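## Task

Set the mailing tube on the top of the wrapped box stack beside arm1, the timer with the black round cap on the top of the desk beside arm2, and the capped sample bottle on the top of the lab bench beside arm3. Each must keep its current upright orientation, with its entire base on that top. All other objects must finish directly on the top of the furniture they now sit on. If any object is left on a lower board rather than a top with no gripper holding it, the attempt fails. A placement that stays only because a robot props it up does not count. Finish by opening the grippers and moving the arms away.

## Robot and tools

Robots: three identical i2rt Big YAM arms named arm1, arm2 and arm3. Each has six revolute joints, a two-finger parallel gripper and a wrist camera. With joints 1 and 6 at zero and the hand level and pointing forward, the wrist camera rides above the hand and views the fingertips. Reach is roughly 1.0 m from the joint 1 axis. Two fixed room cameras, room_a and room_b, watch the scene. Occasionally a loose object gets a brief shove from outside.

Frames: there is one shared scene frame with its origin on the floor and +z up. "hand" is the point midway between the fingertips; its z axis runs along the fingers, and the fingers close along its y axis. Hand poses depend on each robot's real foot pose, which is never printed. All motion is commanded in joint space, not Cartesian space.

execute_actions: argument "actions" is a list holding exactly one action object, or empty (an empty list only returns state and images). The action object has optional keys "arm1", "arm2", "arm3"; each contains "joints", a dictionary of absolute joint targets by name, any subset of: joint1_rad, joint2_rad, joint3_rad, joint4_rad, joint5_rad, joint6_rad (radians) and gripper_m (metres of fingertip separation). These are positions to go to, not offsets. Ranges and done-tolerances: joint1_rad -2.879 to 2.879 (±0.045), rotates the arm about its foot, positive counter-clockwise from above, zero points the way the foot faces; joint2_rad 0 to 3.141 (±0.14), shoulder, zero has the upper arm pointing back roughly level, increasing raises it and then brings it forward; joint3_rad 0 to 3.019 (±0.09), elbow, zero is fully folded, increasing opens it; joint4_rad -1.692 to 1.57 (±0.055), hand pitch, positive tips fingers up; joint5_rad -1.57 to 1.57 (±0.03), sideways hand swing, positive toward the arm's right; joint6_rad -2.094 to 2.094 (±0.035), hand roll, positive clockwise viewed from behind the hand; gripper_m 0 to 0.093 (±0.003), with roughly 50 to 62 N per finger pad, lower on some units. Example: {"arm1": {"joints": {"gripper_m": 0.05}}, "arm2": {"joints": {"joint1_rad": 0.3}}}. All motions in an action begin together but may finish at different moments; joints move at different speeds, so the hand may sweep a wide path. Optional "cameras": a list from arm1_cam_wrist, arm2_cam_wrist, arm3_cam_wrist, room_a, room_b, all; omitted, null or ["all"] gives every camera, [] gives none. Unknown keys, names or out-of-range values reject the whole call and nothing moves.

wait: "seconds" 0 to 10; commands nothing new and returns state and images like an empty action.

zoom_image: "camera" (one of the five names) and "region" [x0, y0, x1, y1] in pixels of that camera's most recent full image, origin top-left, at most 504 by 504.

read_manual: optional "section", only "licences"; returns licence texts, moves nothing.

finished_scene: "scene" is the number of the current scene; ends it irreversibly after the last command is held and reports success. Replying without any tool call ends everything.

Results: joint_positions gives each arm's current joint values (gripper_m equals joint7 plus joint8). The "pictures" line lists which camera each image comes from, in order. joint_status tells how each commanded motion ended: "off_target" means it stopped short and may keep pushing; "contact_stop" and "time_out" mean it now holds where it stopped, though a timed-out joint may keep a target a limited distance away and keep pressing (on_its_own lists it; send its reported position to relax it). "joint command not followed", with a "cause:" line, means a self/inter-arm collision check refused that arm's joint targets; the gripper part still runs, refused joints show "not_followed" and may be retried on later actions. on_its_own reports what the call did not command; its "held at" value is the joint's target, not its position. Joint torques are listed per arm joint, are nonzero even in free air, and carry per-arm offset, scale and noise. MOTOR HOT appears from 85 °C; at 100 °C an OVER-TEMPERATURE FAULT drops that arm and its gripper, and its keys read "limit_stop_at_motor_heat" until cooled; resend the targets. Heat partly persists between scenes. If a result reports a stop, later motion calls in that same reply are skipped.

Cautions: joints omitted from an action may still be driving toward earlier targets. The arms do not halt on contact and can press hard; long pushing overheats motors. A hard press between two arms fails and ends the run, and a hard collision may too; the collision check can react late and ignores fingers, gripper housings and wrist cameras. Nothing reports arm-to-arm contact. Arms do not wait for one another. Small target changes near the current position may not move a joint, and a joint bearing a load can sag. The simulation runs while you compose replies, with the robots holding their last command. Avoid drops, slips, slams, knocking objects off the work area or to the floor, and leaving anything on a lower shelf board.

Each tool is called after "Emit:" as a command line: name --argument value for each argument, lists and objects as JSON in quotes; but a table of rows of numbers goes row by row, as --pt "numbers of a row", without its own name.

## Session

Emit:
execute_actions --actions '[]'

Scene clock: 0.00 s.
Joint torques (N m, as the arm reports them, + toward a larger angle): no reading
Motor temperatures (°C, as the motors report them): arm1=[25 26 27 27 27 25] | arm2=[27 26 26 25 24 27] | arm3=[27 26 25 25 28 25]
arm1.joint_positions: joint1_rad=+0.519 joint2_rad=+0.286 joint3_rad=+1.636 joint4_rad=-1.619 joint5_rad=+0.140 joint6_rad=-0.348 gripper_m=+0.095
arm1.joint_status: not commanded
arm1.hand: x=+0.3490 y=-0.0773 z=+1.5576 quat_wxyz=(-0.178, -0.620, -0.504, +0.574) (m; scene frame)
arm2.joint_positions: joint1_rad=+0.756 joint2_rad=+0.389 joint3_rad=+1.643 joint4_rad=-1.610 joint5_rad=-0.032 joint6_rad=-0.049 gripper_m=+0.095
arm2.joint_status: not commanded
arm2.hand: x=+0.0788 y=+1.2362 z=+1.4289 quat_wxyz=(-0.247, -0.727, -0.391, +0.508) (m; scene frame)
arm3.joint_positions: joint1_rad=+0.880 joint2_rad=+0.464 joint3_rad=+1.655 joint4_rad=-1.239 joint5_rad=+0.140 joint6_rad=-0.751 gripper_m=+0.095
arm3.joint_status: not commanded
arm3.hand: x=-0.3897 y=-1.1618 z=+1.6367 quat_wxyz=(-0.684, +0.426, -0.585, +0.089) (m; scene frame)
pictures: arm1_cam_wrist, arm2_cam_wrist, arm3_cam_wrist, room_a, room_b
Images, in order (width x height): arm1_cam_wrist 504x504, arm2_cam_wrist 504x504, arm3_cam_wrist 504x504, room_a 672x504, room_b 672x504.

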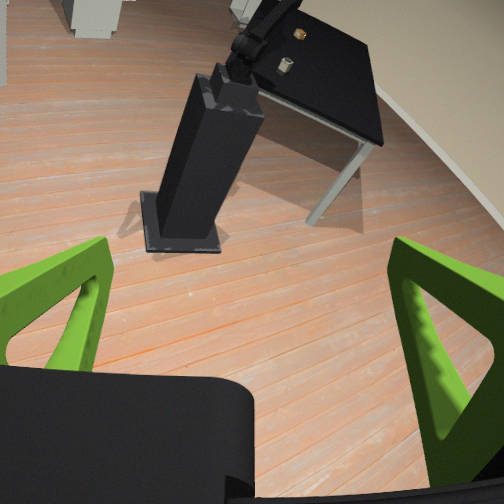

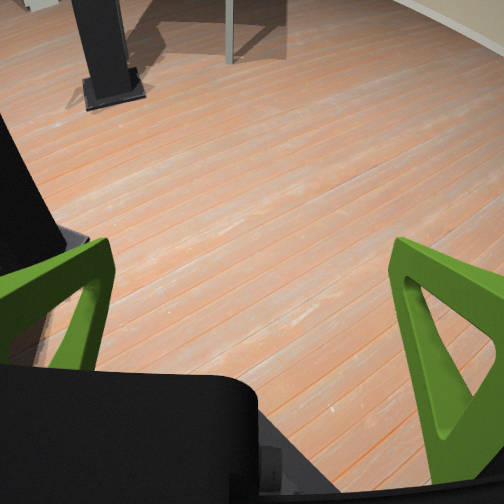

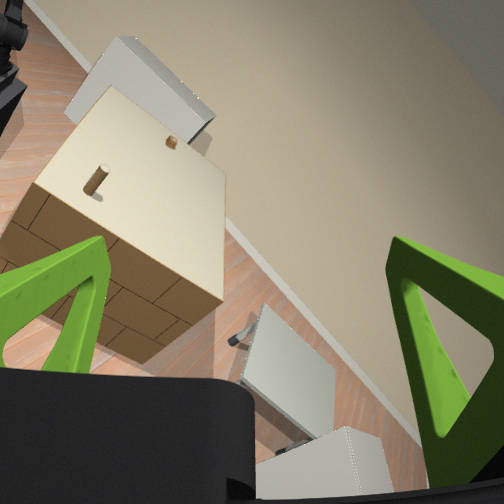

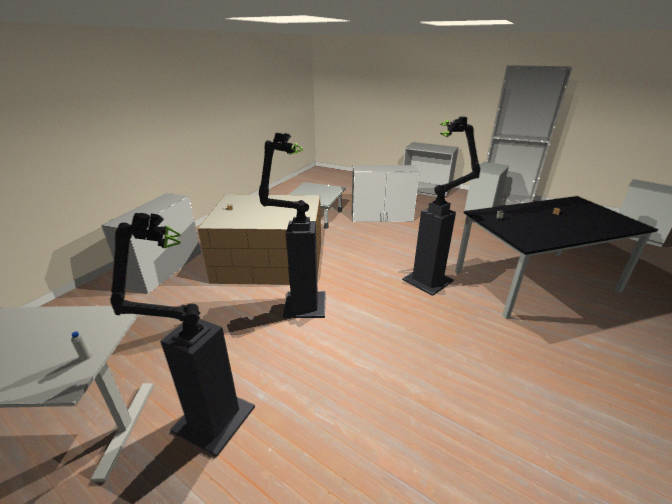

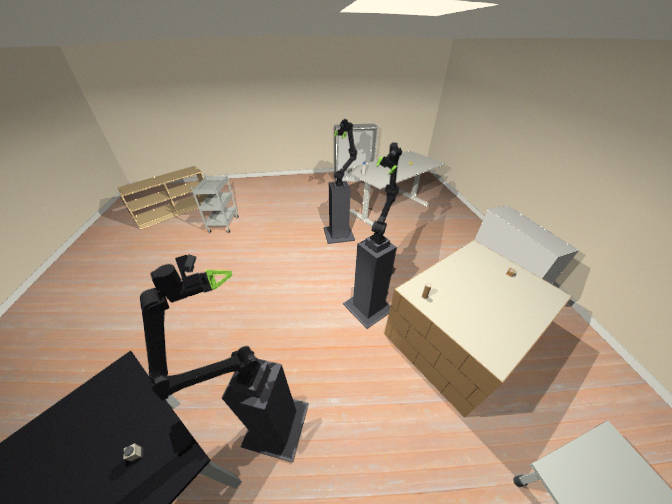

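Emit:
execute_actions --actions '[{"arm2":{"joints":{"joint1_rad":-2.3,"joint2_rad":0.9,"joint3_rad":1.2,"joint4_rad":-1.2,"joint5_rad":0,"joint6_rad":0}},"arm3":{"joints":{"joint1_rad":-2.26,"joint2_rad":0.9,"joint3_rad":1.2,"joint4_rad":-1.2,"joint5_rad":0,"joint6_rad":0}}}]'

Scene clock: 20.80 s.
Joint torques (N m, as the arm reports them, + toward a larger angle): arm1=[ 1.59 11.46  5.39  2.16 -0.05  0.04] | arm2=[-0.88 -3.14 15.78  2.05 -0.01  0.04] | arm3=[ 0.81 -5.17 12.52  1.26 -0.04  0.04]
Motor temperatures (°C, as the motors report them): arm1=[25 26 27 27 27 25] | arm2=[28 26 28 25 24 27] | arm3=[27 27 27 25 28 25]
arm1.joint_positions: joint1_rad=+0.519 joint2_rad=+0.286 joint3_rad=+1.636 joint4_rad=-1.619 joint5_rad=+0.140 joint6_rad=-0.348 gripper_m=+0.095
arm1.joint_status: not commanded
arm1.hand: x=+0.3490 y=-0.0773 z=+1.5576 quat_wxyz=(-0.178, -0.620, -0.504, +0.574) (m; scene frame)
arm2.joint_positions: joint1_rad=-2.295 joint2_rad=+0.904 joint3_rad=+1.169 joint4_rad=-1.211 joint5_rad=+0.000 joint6_rad=-0.009 gripper_m=+0.095
arm2.joint_status: all done
arm2.hand: x=+0.2947 y=+1.5777 z=+1.1912 quat_wxyz=(+0.276, -0.460, +0.830, +0.151) (m; scene frame)
arm3.joint_positions: joint1_rad=-2.258 joint2_rad=+0.905 joint3_rad=+1.154 joint4_rad=-1.208 joint5_rad=+0.001 joint6_rad=-0.007 gripper_m=+0.095
arm3.joint_status: all done
arm3.hand: x=-0.7663 y=-1.4133 z=+1.2965 quat_wxyz=(-0.094, -0.903, -0.305, +0.286) (m; scene frame)
pictures: arm1_cam_wrist, arm2_cam_wrist, arm3_cam_wrist, room_a, room_b
Images, in order (width x height): arm1_cam_wrist 504x504, arm2_cam_wrist 504x504, arm3_cam_wrist 504x504, room_a 672x504, room_b 672x504.

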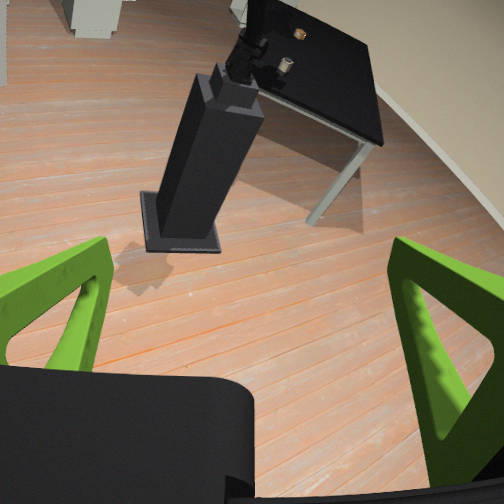

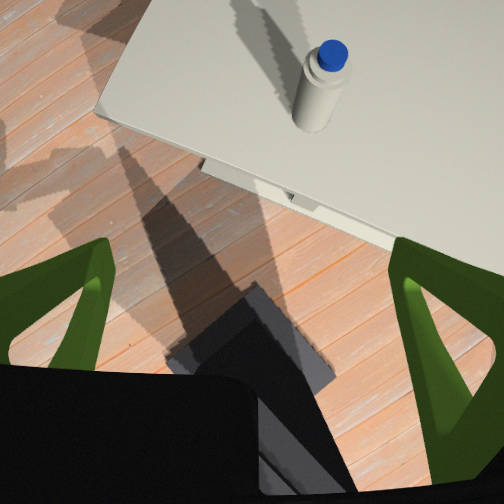

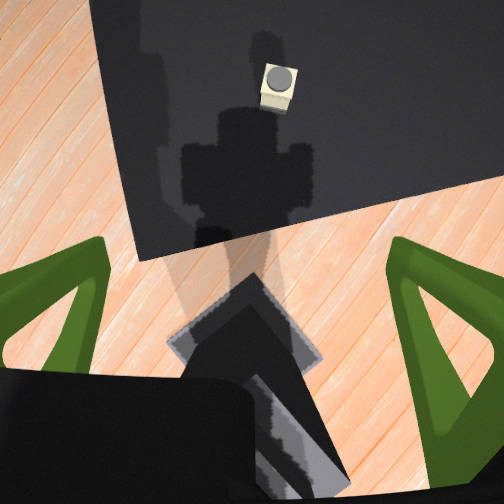

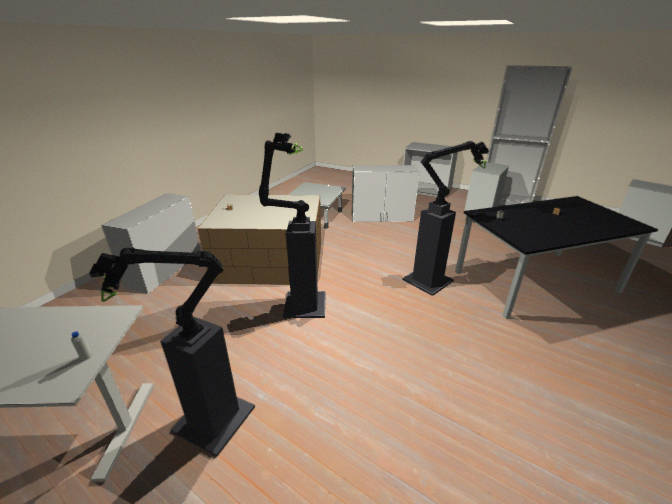

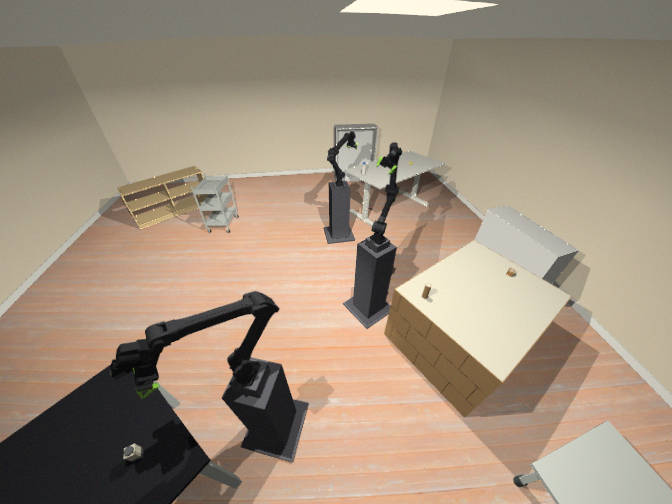

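Emit:
execute_actions --actions '[{"arm2":{"joints":{"joint1_rad":-2.45,"joint2_rad":1.5,"joint3_rad":1.53,"joint4_rad":-0.94}},"arm3":{"joints":{"joint1_rad":-2.325,"joint2_rad":1.5,"joint3_rad":1.53,"joint4_rad":-0.94}}}]' --cameras '["arm2_cam_wrist","arm3_cam_wrist","room_a"]'

Scene clock: 32.30 s.
Joint torques (N m, as the arm reports them, + toward a larger angle): arm1=[ 1.59 11.47  5.39  2.16 -0.04  0.04] | arm2=[ -0.47 -15.26  15.25   1.93  -0.01   0.04] | arm3=[  0.78 -18.1   11.21   1.43  -0.01   0.04]
Motor temperatures (°C, as the motors report them): arm1=[25 26 27 27 27 25] | arm2=[28 26 30 25 24 27] | arm3=[27 27 30 25 28 25]
arm1.joint_positions: joint1_rad=+0.519 joint2_rad=+0.286 joint3_rad=+1.636 joint4_rad=-1.619 joint5_rad=+0.140 joint6_rad=-0.348 gripper_m=+0.095
arm1.joint_status: not commanded
arm1.hand: x=+0.3490 y=-0.0773 z=+1.5576 quat_wxyz=(-0.178, -0.620, -0.504, +0.574) (m; scene frame)
arm2.joint_positions: joint1_rad=-2.450 joint2_rad=+1.508 joint3_rad=+1.509 joint4_rad=-0.947 joint5_rad=+0.000 joint6_rad=-0.009 gripper_m=+0.095
arm2.joint_status: all done
arm2.hand: x=+0.4960 y=+1.7245 z=+1.1376 quat_wxyz=(+0.286, -0.394, +0.864, +0.130) (m; scene frame)
arm3.joint_positions: joint1_rad=-2.323 joint2_rad=+1.517 joint3_rad=+1.506 joint4_rad=-0.952 joint5_rad=+0.001 joint6_rad=-0.007 gripper_m=+0.095
arm3.joint_status: all done
arm3.hand: x=-0.9793 y=-1.5255 z=+1.2396 quat_wxyz=(-0.084, -0.913, -0.276, +0.287) (m; scene frame)
pictures: arm2_cam_wrist, arm3_cam_wrist, room_a
Images, in order (width x height): arm2_cam_wrist 504x504, arm3_cam_wrist 504x504, room_a 672x504.

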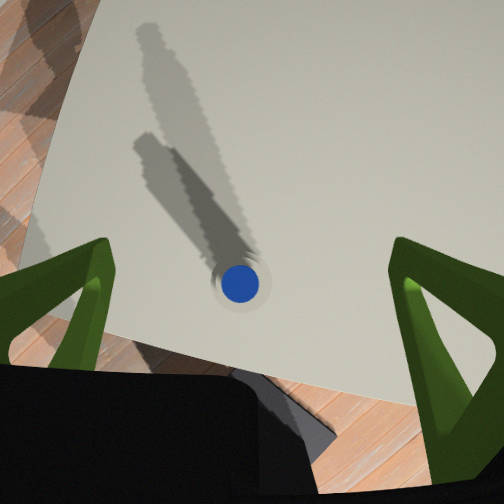

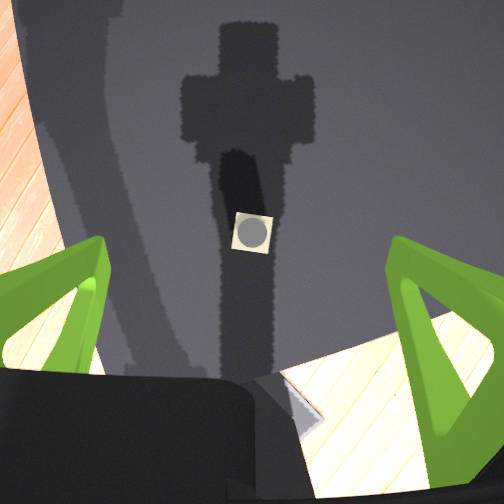

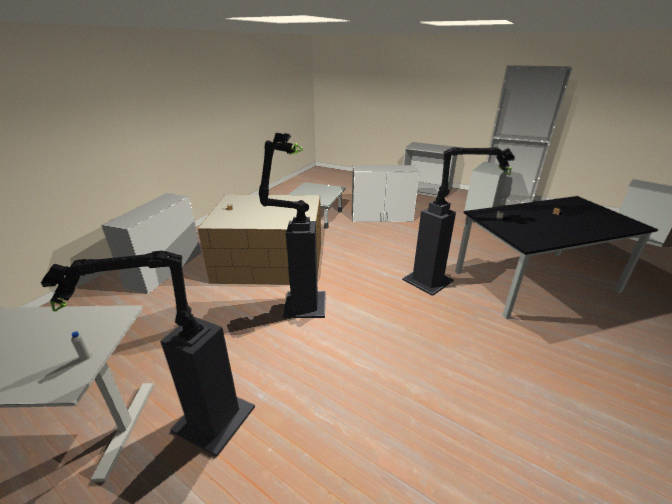

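Emit:
execute_actions --actions '[{"arm1":{"joints":{"joint1_rad":-1.988,"joint2_rad":2.01,"joint3_rad":1.07,"joint4_rad":1.27,"joint5_rad":0,"joint6_rad":0}},"arm2":{"joints":{"joint1_rad":-2.43,"joint2_rad":1.9,"joint3_rad":1.765,"joint4_rad":-1.4}},"arm3":{"joints":{"joint2_rad":2.165,"joint3_rad":1.755,"joint4_rad":-1.115}}}]' --cameras '["arm2_cam_wrist","arm3_cam_wrist","room_a","room_b"]'

Emit:
zoom_image --camera "room_a" --region '[20,250,170,380]'

Emit:
zoom_image --camera "room_a" --region '[460,160,550,240]'

Scene clock: 59.23 s.
Joint torques (N m, as the arm reports them, + toward a larger angle): arm1=[  2.07 -19.4    6.95   2.58  -0.09   0.14] | arm2=[  0.34 -21.05  14.02   0.44   0.     0.03] | arm3=[  0.92 -27.63  10.2   -0.17  -0.02   0.04]
Motor temperatures (°C, as the motors report them): arm1=[25 27 28 27 27 25] | arm2=[28 28 32 25 24 27] | arm3=[27 28 31 25 28 25]
arm1.joint_positions: joint1_rad=-1.994 joint2_rad=+2.027 joint3_rad=+1.074 joint4_rad=+1.245 joint5_rad=+0.001 joint6_rad=-0.013 gripper_m=+0.095
arm1.joint_status: all done
arm1.hand: x=+0.2463 y=+0.6085 z=+1.1534 quat_wxyz=(+0.522, -0.462, +0.372, +0.613) (m; scene frame)
arm2.joint_positions: joint1_rad=-2.440 joint2_rad=+1.908 joint3_rad=+1.742 joint4_rad=-1.389 joint5_rad=+0.000 joint6_rad=-0.009 gripper_m=+0.095
arm2.joint_status: all done
arm2.hand: x=+0.4927 y=+1.7308 z=+0.9806 quat_wxyz=(+0.013, -0.421, +0.907, +0.008) (m; scene frame)
arm3.joint_positions: joint1_rad=-2.323 joint2_rad=+2.186 joint3_rad=+1.721 joint4_rad=-1.105 joint5_rad=+0.001 joint6_rad=-0.007 gripper_m=+0.095
arm3.joint_status: all done
arm3.hand: x=-1.0176 y=-1.5507 z=+0.9170 quat_wxyz=(+0.000, -0.957, -0.289, +0.001) (m; scene frame)
pictures: arm2_cam_wrist, arm3_cam_wrist, room_a, room_b
Images, in order (width x height): arm2_cam_wrist 504x504, arm3_cam_wrist 504x504, room_a 672x504, room_b 672x504.

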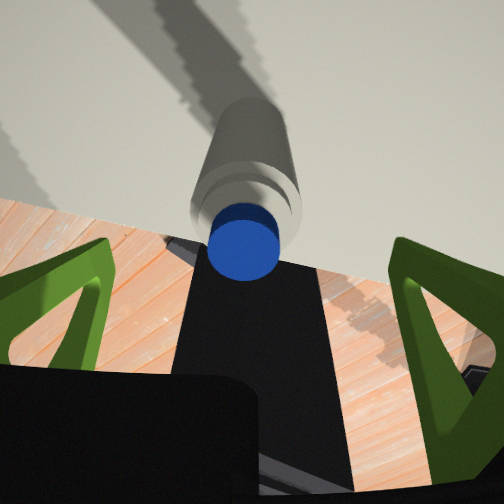

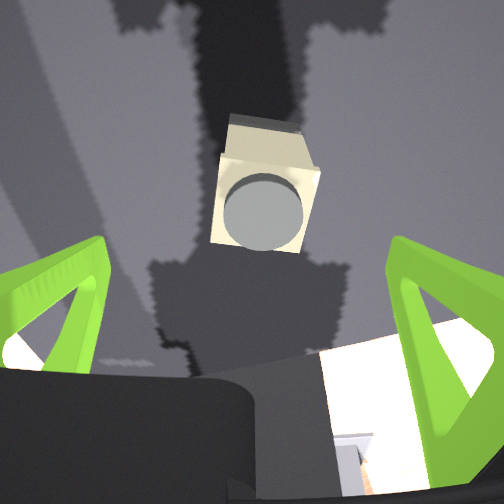

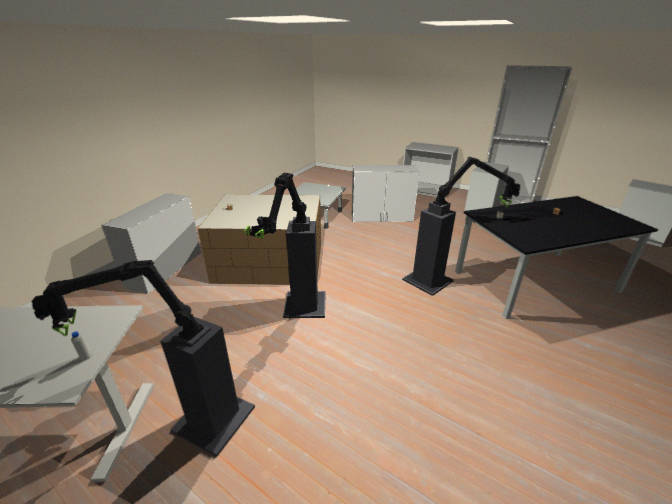

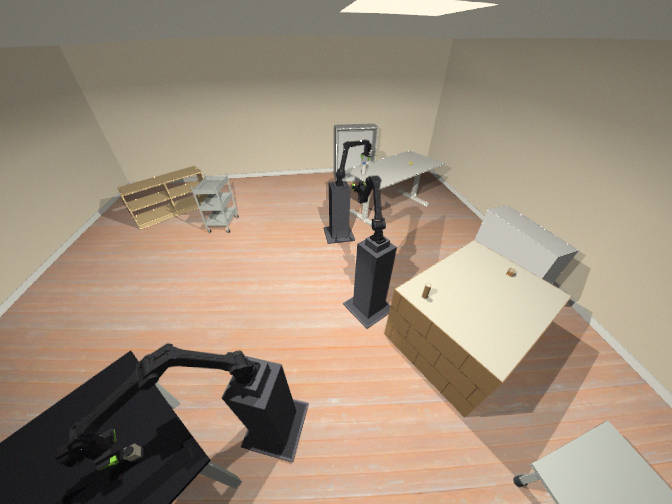

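Region (20, 250, 170, 380) of room_a's 672x504 image, scaled by 3.360, with more detail than that image has; it fills the top 437 rows of this view, and the rest is white.

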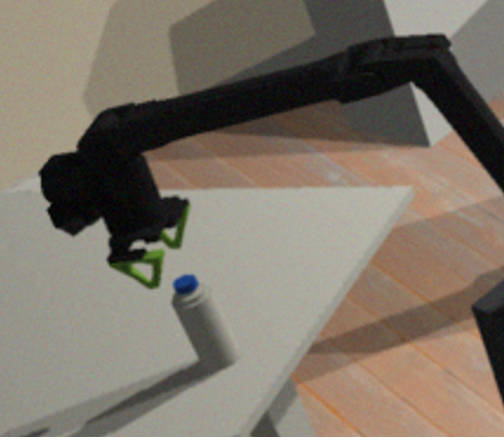

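Region (460, 160, 550, 240) of room_a's 672x504 image, scaled by 5.600, with more detail than that image has.

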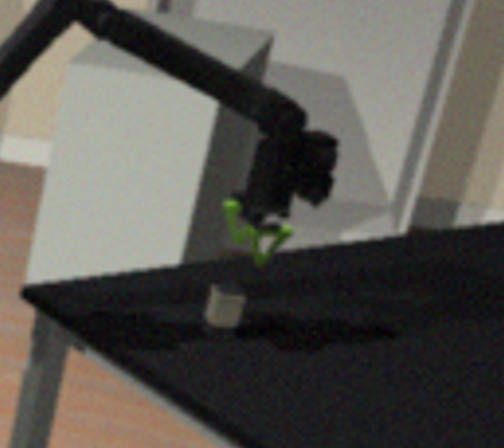

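Emit:
execute_actions --actions '[{"arm2":{"joints":{"joint1_rad":-2.42,"joint2_rad":1.822,"joint3_rad":1.565,"joint4_rad":-1.3}},"arm3":{"joints":{"joint1_rad":-2.34,"joint2_rad":2.14,"joint3_rad":1.57,"joint4_rad":-0.94,"joint6_rad":0.12}}}]' --cameras '["arm2_cam_wrist","arm3_cam_wrist","room_a"]'

Emit:
zoom_image --camera "room_a" --region '[460,160,550,240]'

Scene clock: 69.63 s.
Joint torques (N m, as the arm reports them, + toward a larger angle): arm1=[  1.95 -19.37   6.96   2.57  -0.09   0.14] | arm2=[  0.22 -17.64  11.84   1.19   0.     0.03] | arm3=[  0.7  -25.9    7.89   0.65  -0.01   0.02]
Motor temperatures (°C, as the motors report them): arm1=[25 28 28 27 27 25] | arm2=[28 28 32 25 24 27] | arm3=[27 30 31 25 28 25]
arm1.joint_positions: joint1_rad=-1.994 joint2_rad=+2.027 joint3_rad=+1.074 joint4_rad=+1.245 joint5_rad=+0.001 joint6_rad=-0.013 gripper_m=+0.095
arm1.joint_status: not commanded
arm1.hand: x=+0.2463 y=+0.6085 z=+1.1534 quat_wxyz=(+0.522, -0.462, +0.372, +0.613) (m; scene frame)
arm2.joint_positions: joint1_rad=-2.429 joint2_rad=+1.813 joint3_rad=+1.562 joint4_rad=-1.312 joint5_rad=+0.000 joint6_rad=-0.009 gripper_m=+0.095
arm2.joint_status: all done
arm2.hand: x=+0.4613 y=+1.7035 z=+0.9651 quat_wxyz=(+0.009, -0.426, +0.905, +0.007) (m; scene frame)
arm3.joint_positions: joint1_rad=-2.335 joint2_rad=+2.149 joint3_rad=+1.560 joint4_rad=-0.957 joint5_rad=+0.001 joint6_rad=+0.111 gripper_m=+0.095
arm3.joint_status: all done
arm3.hand: x=-0.9980 y=-1.5292 z=+0.8858 quat_wxyz=(-0.004, -0.974, -0.226, +0.012) (m; scene frame)
pictures: arm2_cam_wrist, arm3_cam_wrist, room_a
Images, in order (width x height): arm2_cam_wrist 504x504, arm3_cam_wrist 504x504, room_a 672x504.

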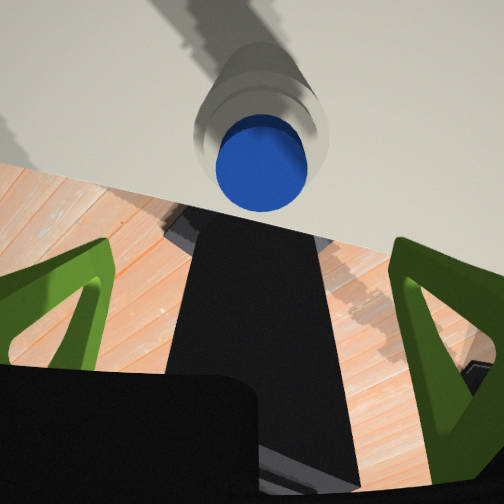

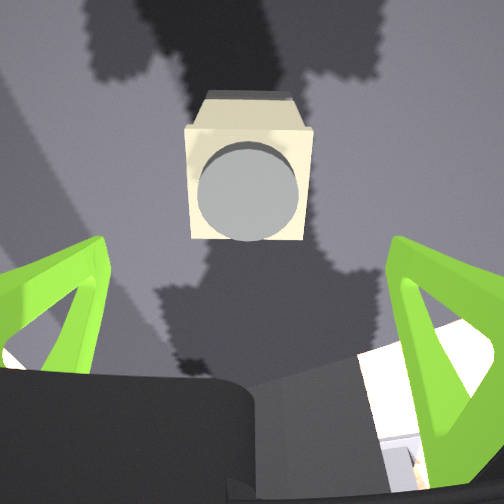

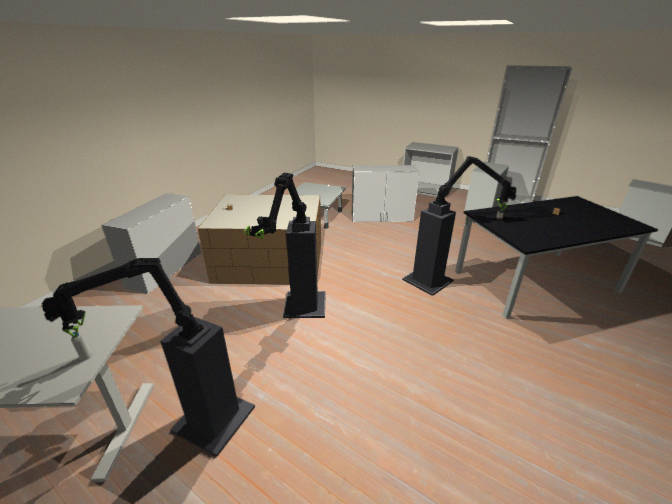

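Region (460, 160, 550, 240) of room_a's 672x504 image, scaled by 5.600, with more detail than that image has.

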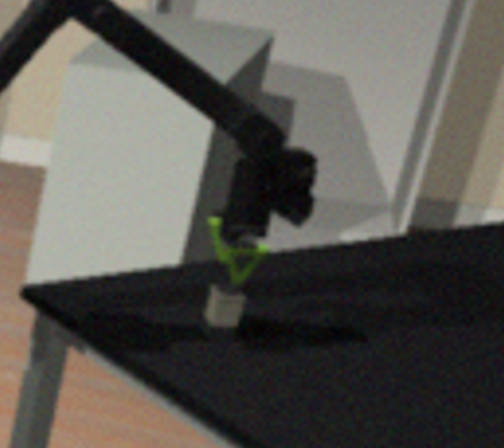

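Emit:
execute_actions --actions '[{"arm1":{"joints":{"joint2_rad":2.575,"joint3_rad":1.26,"joint4_rad":1.57}},"arm2":{"joints":{"joint1_rad":-2.44,"joint2_rad":1.905,"joint3_rad":1.55,"joint4_rad":-1.2}},"arm3":{"joints":{"joint2_rad":1.7,"joint4_rad":-1.4}}}]' --cameras '["arm2_cam_wrist","room_a"]'

Scene clock: 84.27 s.
Joint torques (N m, as the arm reports them, + toward a larger angle): arm1=[  1.96 -22.23   5.09   2.64  -0.09   0.14] | arm2=[ -1.19 -17.96  11.68   1.2   -0.01   0.04] | arm3=[  0.59 -16.61   9.64  -0.2    0.     0.05]
Motor temperatures (°C, as the motors report them): arm1=[25 28 28 27 27 25] | arm2=[28 29 31 25 24 27] | arm3=[27 30 30 25 28 25]
arm1.joint_positions: joint1_rad=-1.994 joint2_rad=+2.600 joint3_rad=+1.249 joint4_rad=+1.535 joint5_rad=+0.001 joint6_rad=-0.013 gripper_m=+0.095
arm1.joint_status: all done
joint sent to its limit — the command would take arm1.joint4_rad past its upper limit, so that joint was sent only as far as its limit.
arm1.hand: x=+0.2494 y=+0.6114 z=+0.8934 quat_wxyz=(+0.501, -0.494, +0.399, +0.587) (m; scene frame)
arm2.joint_positions: joint1_rad=-2.429 joint2_rad=+1.890 joint3_rad=+1.546 joint4_rad=-1.212 joint5_rad=+0.000 joint6_rad=-0.009 gripper_m=+0.095
arm2.joint_status: all done
arm2.hand: x=+0.4731 y=+1.7178 z=+0.9181 quat_wxyz=(+0.013, -0.426, +0.905, +0.008) (m; scene frame)
arm3.joint_positions: joint1_rad=-2.335 joint2_rad=+1.678 joint3_rad=+1.557 joint4_rad=-1.385 joint5_rad=+0.001 joint6_rad=+0.112 gripper_m=+0.095
arm3.joint_status: all done
arm3.hand: x=-0.9269 y=-1.4838 z=+1.1421 quat_wxyz=(-0.011, -0.974, -0.226, +0.031) (m; scene frame)
pictures: arm2_cam_wrist, room_a
Images, in order (width x height): arm2_cam_wrist 504x504, room_a 672x504.

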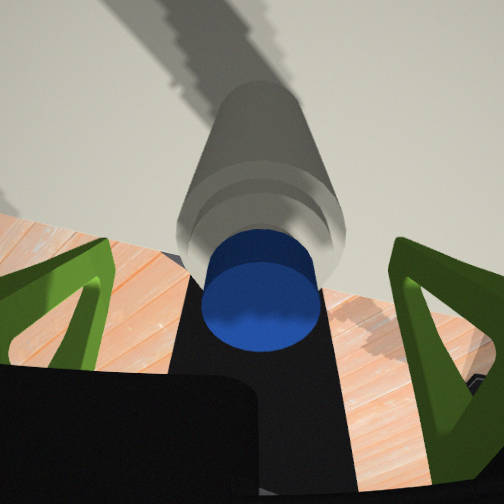

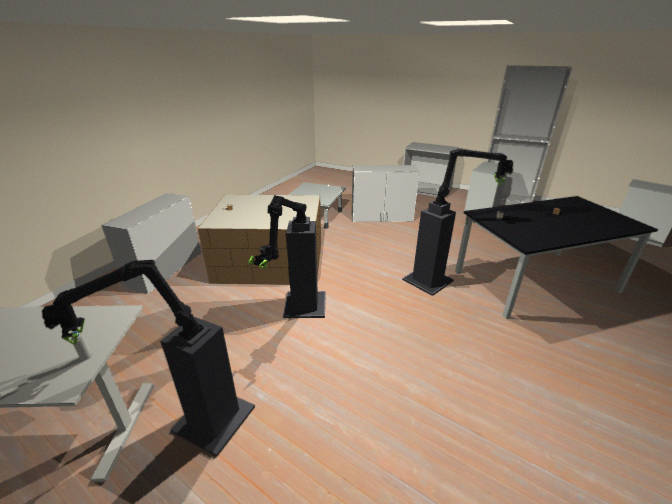

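Emit:
execute_actions --actions '[{"arm2":{"joints":{"joint1_rad":-2.45,"joint2_rad":1.927,"joint3_rad":1.477,"joint4_rad":-1.135}},"arm3":{"joints":{"joint1_rad":0}}}]' --cameras '["arm2_cam_wrist","room_a"]'

Emit:
zoom_image --camera "room_a" --region '[30,290,130,380]'

Scene clock: 94.63 s.
Joint torques (N m, as the arm reports them, + toward a larger angle): arm1=[  1.92 -22.05   5.07   2.63  -0.09   0.13] | arm2=[ -1.03 -16.95  11.09   1.16  -0.01   0.04] | arm3=[  0.44 -17.52   9.66  -0.25   0.04   0.03]
Motor temperatures (°C, as the motors report them): arm1=[25 29 28 27 27 25] | arm2=[28 29 31 25 24 27] | arm3=[27 30 30 25 28 25]
arm1.joint_positions: joint1_rad=-1.994 joint2_rad=+2.600 joint3_rad=+1.249 joint4_rad=+1.535 joint5_rad=+0.001 joint6_rad=-0.013 gripper_m=+0.095
arm1.joint_status: not commanded
arm1.hand: x=+0.2494 y=+0.6114 z=+0.8934 quat_wxyz=(+0.501, -0.494, +0.399, +0.587) (m; scene frame)
arm2.joint_positions: joint1_rad=-2.441 joint2_rad=+1.904 joint3_rad=+1.475 joint4_rad=-1.147 joint5_rad=+0.000 joint6_rad=-0.009 gripper_m=+0.095
arm2.joint_status: all done
arm2.hand: x=+0.4701 y=+1.7046 z=+0.8854 quat_wxyz=(+0.004, -0.420, +0.907, +0.004) (m; scene frame)
arm3.joint_positions: joint1_rad=+0.007 joint2_rad=+1.686 joint3_rad=+1.557 joint4_rad=-1.385 joint5_rad=-0.001 joint6_rad=+0.114 gripper_m=+0.095
arm3.joint_status: all done
arm3.hand: x=+0.0276 y=-1.3227 z=+1.1377 quat_wxyz=(-0.029, -0.172, -0.985, +0.001) (m; scene frame)
pictures: arm2_cam_wrist, room_a
Images, in order (width x height): arm2_cam_wrist 504x504, room_a 672x504.

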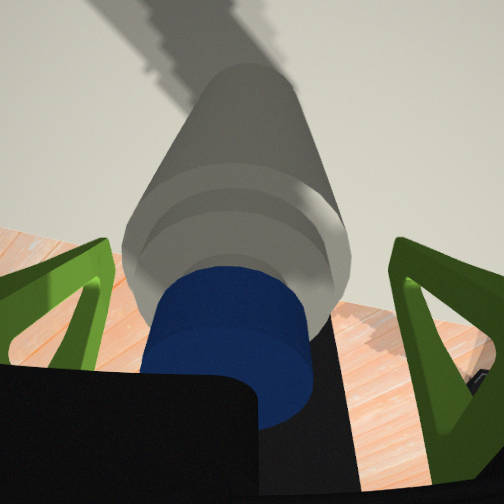

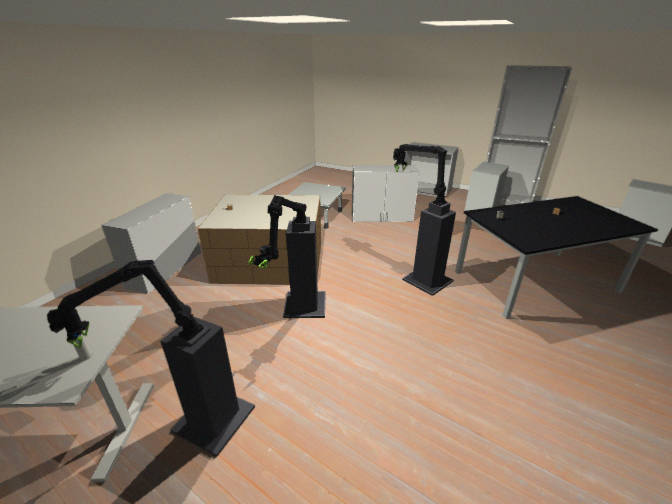

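Region (30, 290, 130, 380) of room_a's 672x504 image, scaled by 5.040, with more detail than that image has; it fills the top 454 rows of this view, and the rest is white.

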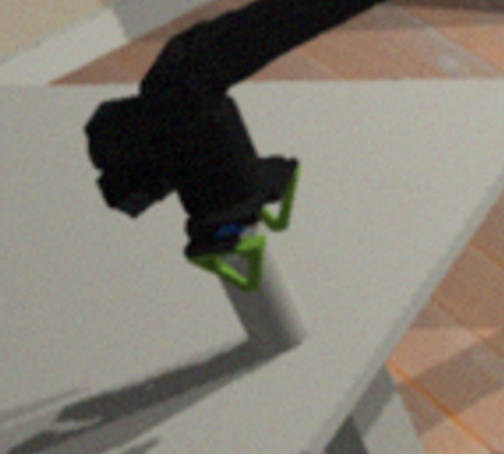

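Emit:
execute_actions --actions '[{"arm2":{"joints":{"joint1_rad":-2.424,"joint2_rad":1.95,"joint4_rad":-1.1}}}]' --cameras '["arm2_cam_wrist"]'

Emit:
execute_actions --actions '[{"arm2":{"joints":{"gripper_m":0.03}}}]' --cameras '["arm2_cam_wrist"]'

Scene clock: 99.63 s.
Joint torques (N m, as the arm reports them, + toward a larger angle): arm1=[  1.89 -22.03   5.07   2.61  -0.09   0.14] | arm2=[  0.26 -16.6   11.03   1.2   -0.01   0.04] | arm3=[  0.16 -17.4    9.6   -0.21   0.05   0.03]
Motor temperatures (°C, as the motors report them): arm1=[25 29 28 27 27 25] | arm2=[28 29 31 25 24 27] | arm3=[27 30 30 25 28 25]
arm1.joint_positions: joint1_rad=-1.994 joint2_rad=+2.600 joint3_rad=+1.249 joint4_rad=+1.535 joint5_rad=+0.001 joint6_rad=-0.013 gripper_m=+0.095
arm1.joint_status: not commanded
arm1.hand: x=+0.2494 y=+0.6114 z=+0.8934 quat_wxyz=(+0.501, -0.494, +0.399, +0.587) (m; scene frame)
arm2.joint_positions: joint1_rad=-2.435 joint2_rad=+1.920 joint3_rad=+1.475 joint4_rad=-1.113 joint5_rad=+0.000 joint6_rad=-0.009 gripper_m=+0.095
arm2.joint_status: all done
arm2.hand: x=+0.4723 y=+1.7125 z=+0.8769 quat_wxyz=(+0.012, -0.423, +0.906, +0.008) (m; scene frame)
arm3.joint_positions: joint1_rad=+0.007 joint2_rad=+1.686 joint3_rad=+1.557 joint4_rad=-1.385 joint5_rad=-0.001 joint6_rad=+0.114 gripper_m=+0.095
arm3.joint_status: not commanded
arm3.hand: x=+0.0276 y=-1.3227 z=+1.1377 quat_wxyz=(-0.029, -0.172, -0.985, +0.001) (m; scene frame)
pictures: arm2_cam_wrist
Images, in order (width x height): arm2_cam_wrist 504x504.

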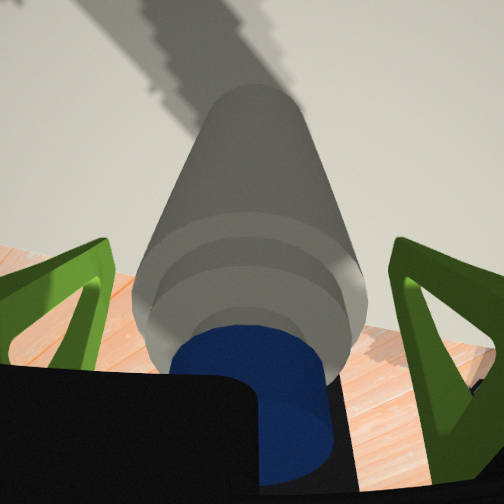

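Scene clock: 100.27 s.
Joint torques (N m, as the arm reports them, + toward a larger angle): arm1=[  1.91 -21.98   5.07   2.61  -0.09   0.14] | arm2=[  0.37 -16.65  11.01   1.22   0.     0.04] | arm3=[  0.47 -17.33   9.61  -0.19   0.05   0.03]
Motor temperatures (°C, as the motors report them): arm1=[25 29 28 27 27 25] | arm2=[28 29 31 25 24 27] | arm3=[27 30 30 25 28 25]
arm1.joint_positions: joint1_rad=-1.994 joint2_rad=+2.600 joint3_rad=+1.249 joint4_rad=+1.535 joint5_rad=+0.001 joint6_rad=-0.013 gripper_m=+0.095
arm1.joint_status: not commanded
arm1.hand: x=+0.2494 y=+0.6114 z=+0.8934 quat_wxyz=(+0.501, -0.494, +0.399, +0.587) (m; scene frame)
arm2.joint_positions: joint1_rad=-2.435 joint2_rad=+1.920 joint3_rad=+1.475 joint4_rad=-1.113 joint5_rad=+0.000 joint6_rad=-0.009 gripper_m=+0.053
arm2.joint_status: gripper_m off_target (ended at +0.053, target +0.030)
arm2.hand: x=+0.4723 y=+1.7125 z=+0.8769 quat_wxyz=(+0.012, -0.423, +0.906, +0.008) (m; scene frame)
arm3.joint_positions: joint1_rad=+0.007 joint2_rad=+1.686 joint3_rad=+1.557 joint4_rad=-1.385 joint5_rad=-0.001 joint6_rad=+0.114 gripper_m=+0.095
arm3.joint_status: not commanded
arm3.hand: x=+0.0276 y=-1.3227 z=+1.1377 quat_wxyz=(-0.029, -0.172, -0.985, +0.001) (m; scene frame)
pictures: arm2_cam_wrist
Images, in order (width x height): arm2_cam_wrist 504x504.

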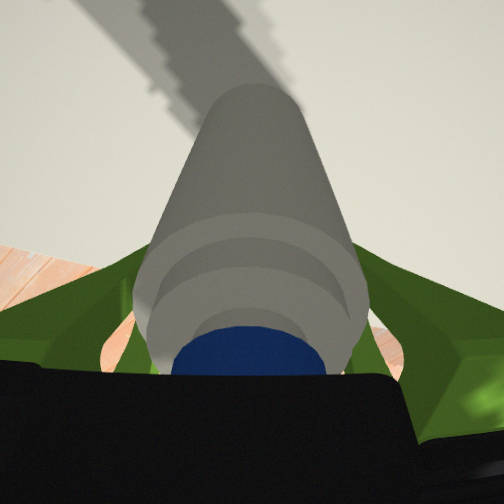

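Emit:
execute_actions --actions '[{"arm2":{"joints":{"joint2_rad":1.79,"joint3_rad":1.725,"joint4_rad":-1.47}}}]' --cameras '[]'

Emit:
execute_actions --actions '[{"arm2":{"joints":{"joint1_rad":1.64,"joint6_rad":1.57}},"arm3":{"joints":{"joint1_rad":1.156,"joint6_rad":1.57}}}]' --cameras '["arm1_cam_wrist","room_a","room_b"]'

Scene clock: 109.70 s.
Joint torques (N m, as the arm reports them, + toward a larger angle): arm1=[  1.89 -22.02   5.05   2.63  -0.09   0.14] | arm2=[  0.32 -15.49  13.32   0.49  -0.01   0.04] | arm3=[  0.31 -17.34   9.58  -0.26   0.04   0.03]
Motor temperatures (°C, as the motors report them): arm1=[25 29 28 27 27 25] | arm2=[28 29 31 25 24 27] | arm3=[27 30 31 25 28 25]
arm1.joint_positions: joint1_rad=-1.994 joint2_rad=+2.600 joint3_rad=+1.249 joint4_rad=+1.535 joint5_rad=+0.001 joint6_rad=-0.013 gripper_m=+0.095
arm1.joint_status: not commanded
arm1.hand: x=+0.2494 y=+0.6114 z=+0.8934 quat_wxyz=(+0.501, -0.494, +0.399, +0.587) (m; scene frame)
arm2.joint_positions: joint1_rad=-2.435 joint2_rad=+1.766 joint3_rad=+1.712 joint4_rad=-1.459 joint5_rad=+0.000 joint6_rad=-0.009 gripper_m=+0.053
arm2.joint_status: all done
arm2.hand: x=+0.4676 y=+1.7057 z=+1.0465 quat_wxyz=(+0.032, -0.423, +0.905, +0.017) (m; scene frame)
arm3.joint_positions: joint1_rad=+0.007 joint2_rad=+1.686 joint3_rad=+1.557 joint4_rad=-1.385 joint5_rad=-0.001 joint6_rad=+0.114 gripper_m=+0.095
arm3.joint_status: not commanded
arm3.hand: x=+0.0276 y=-1.3227 z=+1.1377 quat_wxyz=(-0.029, -0.172, -0.985, +0.001) (m; scene frame)
pictures: none
No camera images: the call's "cameras" was empty. Leave "cameras" out to get every camera's image.

Scene clock: 112.80 s.
Joint torques (N m, as the arm reports them, + toward a larger angle): arm1=[  1.91 -22.05   5.07   2.61  -0.09   0.13] | arm2=[ -1.13 -17.79  13.05   0.32   0.14   0.04] | arm3=[  0.57 -17.33   9.48  -0.3    0.15   0.04]
Motor temperatures (°C, as the motors report them): arm1=[25 29 28 27 27 25] | arm2=[28 29 31 25 24 27] | arm3=[27 30 31 25 28 25]
arm1.joint_positions: joint1_rad=-1.994 joint2_rad=+2.600 joint3_rad=+1.249 joint4_rad=+1.535 joint5_rad=+0.001 joint6_rad=-0.013 gripper_m=+0.095
arm1.joint_status: not commanded
arm1.hand: x=+0.2494 y=+0.6114 z=+0.8934 quat_wxyz=(+0.501, -0.494, +0.399, +0.587) (m; scene frame)
arm2.joint_positions: joint1_rad=+1.650 joint2_rad=+1.783 joint3_rad=+1.712 joint4_rad=-1.459 joint5_rad=-0.001 joint6_rad=+1.560 gripper_m=+0.053
arm2.joint_status: all done
arm2.hand: x=+0.2367 y=+0.7386 z=+1.0222 quat_wxyz=(-0.014, -0.992, -0.124, -0.007) (m; scene frame)
arm3.joint_positions: joint1_rad=+1.163 joint2_rad=+1.686 joint3_rad=+1.557 joint4_rad=-1.385 joint5_rad=-0.002 joint6_rad=+1.562 gripper_m=+0.095
arm3.joint_status: all done
arm3.hand: x=-0.1670 y=-0.7826 z=+1.1375 quat_wxyz=(-0.008, -0.314, -0.949, -0.027) (m; scene frame)
pictures: arm1_cam_wrist, room_a, room_b
Images, in order (width x height): arm1_cam_wrist 504x504, room_a 672x504, room_b 672x504.

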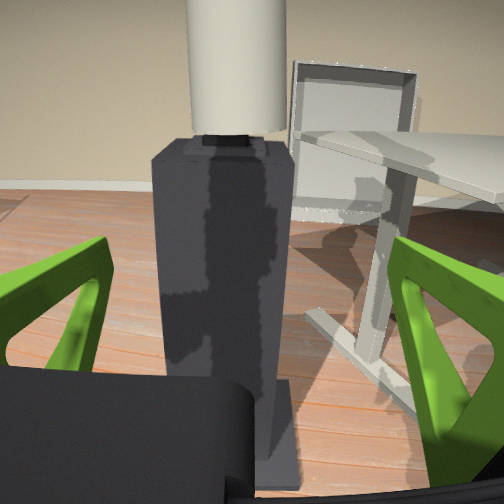

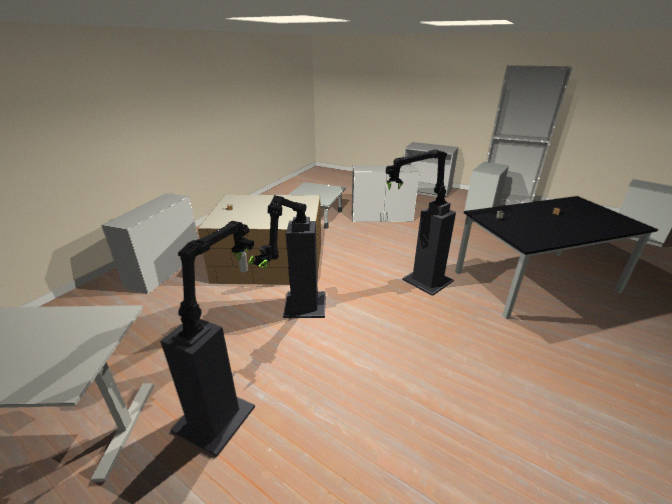

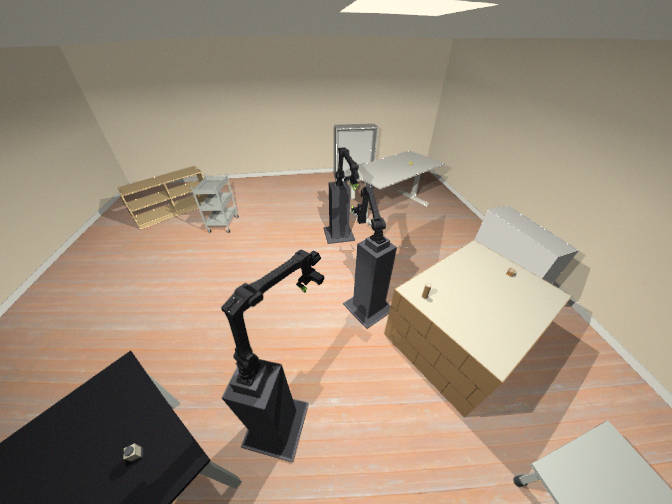

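Emit:
execute_actions --actions '[{"arm1":{"joints":{"joint1_rad":-1.975,"joint2_rad":2.625,"joint3_rad":1.67,"joint4_rad":1.29}}}]' --cameras '["arm1_cam_wrist","arm2_cam_wrist","room_a"]'

Emit:
zoom_image --camera "room_a" --region '[200,210,300,290]'

Scene clock: 120.13 s.
Joint torques (N m, as the arm reports them, + toward a larger angle): arm1=[  2.21 -24.9   10.01   1.3   -0.09   0.14] | arm2=[ -1.   -17.78  13.05   0.35   0.14   0.05] | arm3=[  0.37 -17.34   9.46  -0.28   0.15   0.04]
Motor temperatures (°C, as the motors report them): arm1=[25 30 28 27 27 25] | arm2=[28 29 32 25 24 27] | arm3=[27 30 31 25 28 25]
arm1.joint_positions: joint1_rad=-1.986 joint2_rad=+2.637 joint3_rad=+1.640 joint4_rad=+1.301 joint5_rad=+0.001 joint6_rad=-0.013 gripper_m=+0.095
arm1.joint_status: all done
arm1.hand: x=+0.2195 y=+0.7292 z=+0.9617 quat_wxyz=(+0.522, -0.459, +0.367, +0.618) (m; scene frame)
arm2.joint_positions: joint1_rad=+1.650 joint2_rad=+1.783 joint3_rad=+1.712 joint4_rad=-1.459 joint5_rad=-0.001 joint6_rad=+1.560 gripper_m=+0.053
arm2.joint_status: not commanded
arm2.hand: x=+0.2367 y=+0.7386 z=+1.0222 quat_wxyz=(-0.014, -0.992, -0.124, -0.007) (m; scene frame)
arm3.joint_positions: joint1_rad=+1.163 joint2_rad=+1.686 joint3_rad=+1.557 joint4_rad=-1.385 joint5_rad=-0.002 joint6_rad=+1.562 gripper_m=+0.095
arm3.joint_status: not commanded
arm3.hand: x=-0.1670 y=-0.7826 z=+1.1375 quat_wxyz=(-0.008, -0.314, -0.949, -0.027) (m; scene frame)
pictures: arm1_cam_wrist, arm2_cam_wrist, room_a
Images, in order (width x height): arm1_cam_wrist 504x504, arm2_cam_wrist 504x504, room_a 672x504.

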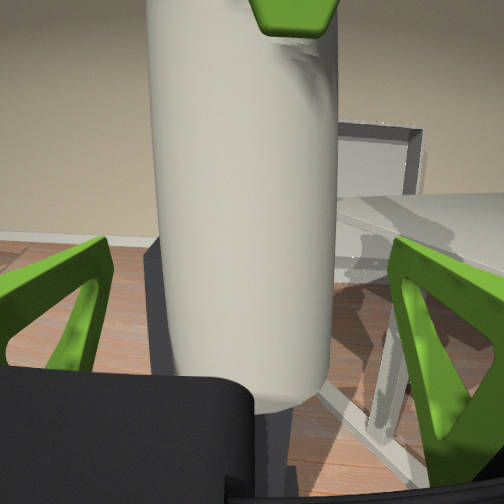

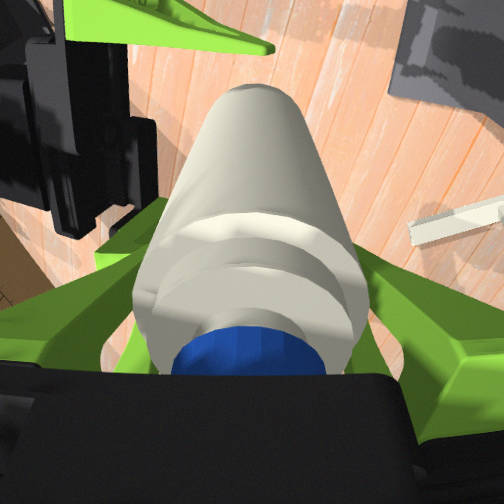

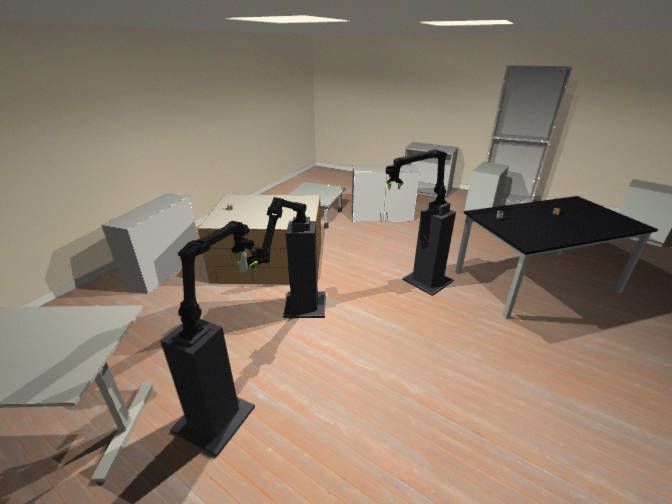

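Region (200, 210, 300, 290) of room_a's 672x504 image, scaled by 5.040, with more detail than that image has; it fills the top 403 rows of this view, and the rest is white.

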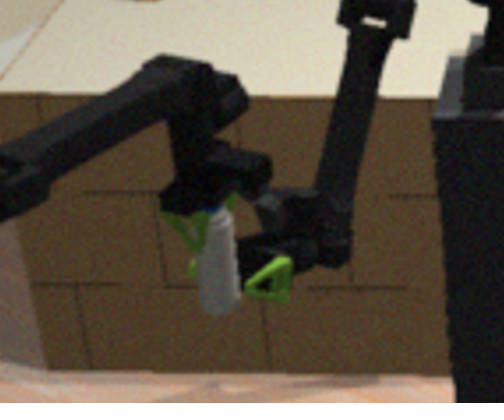

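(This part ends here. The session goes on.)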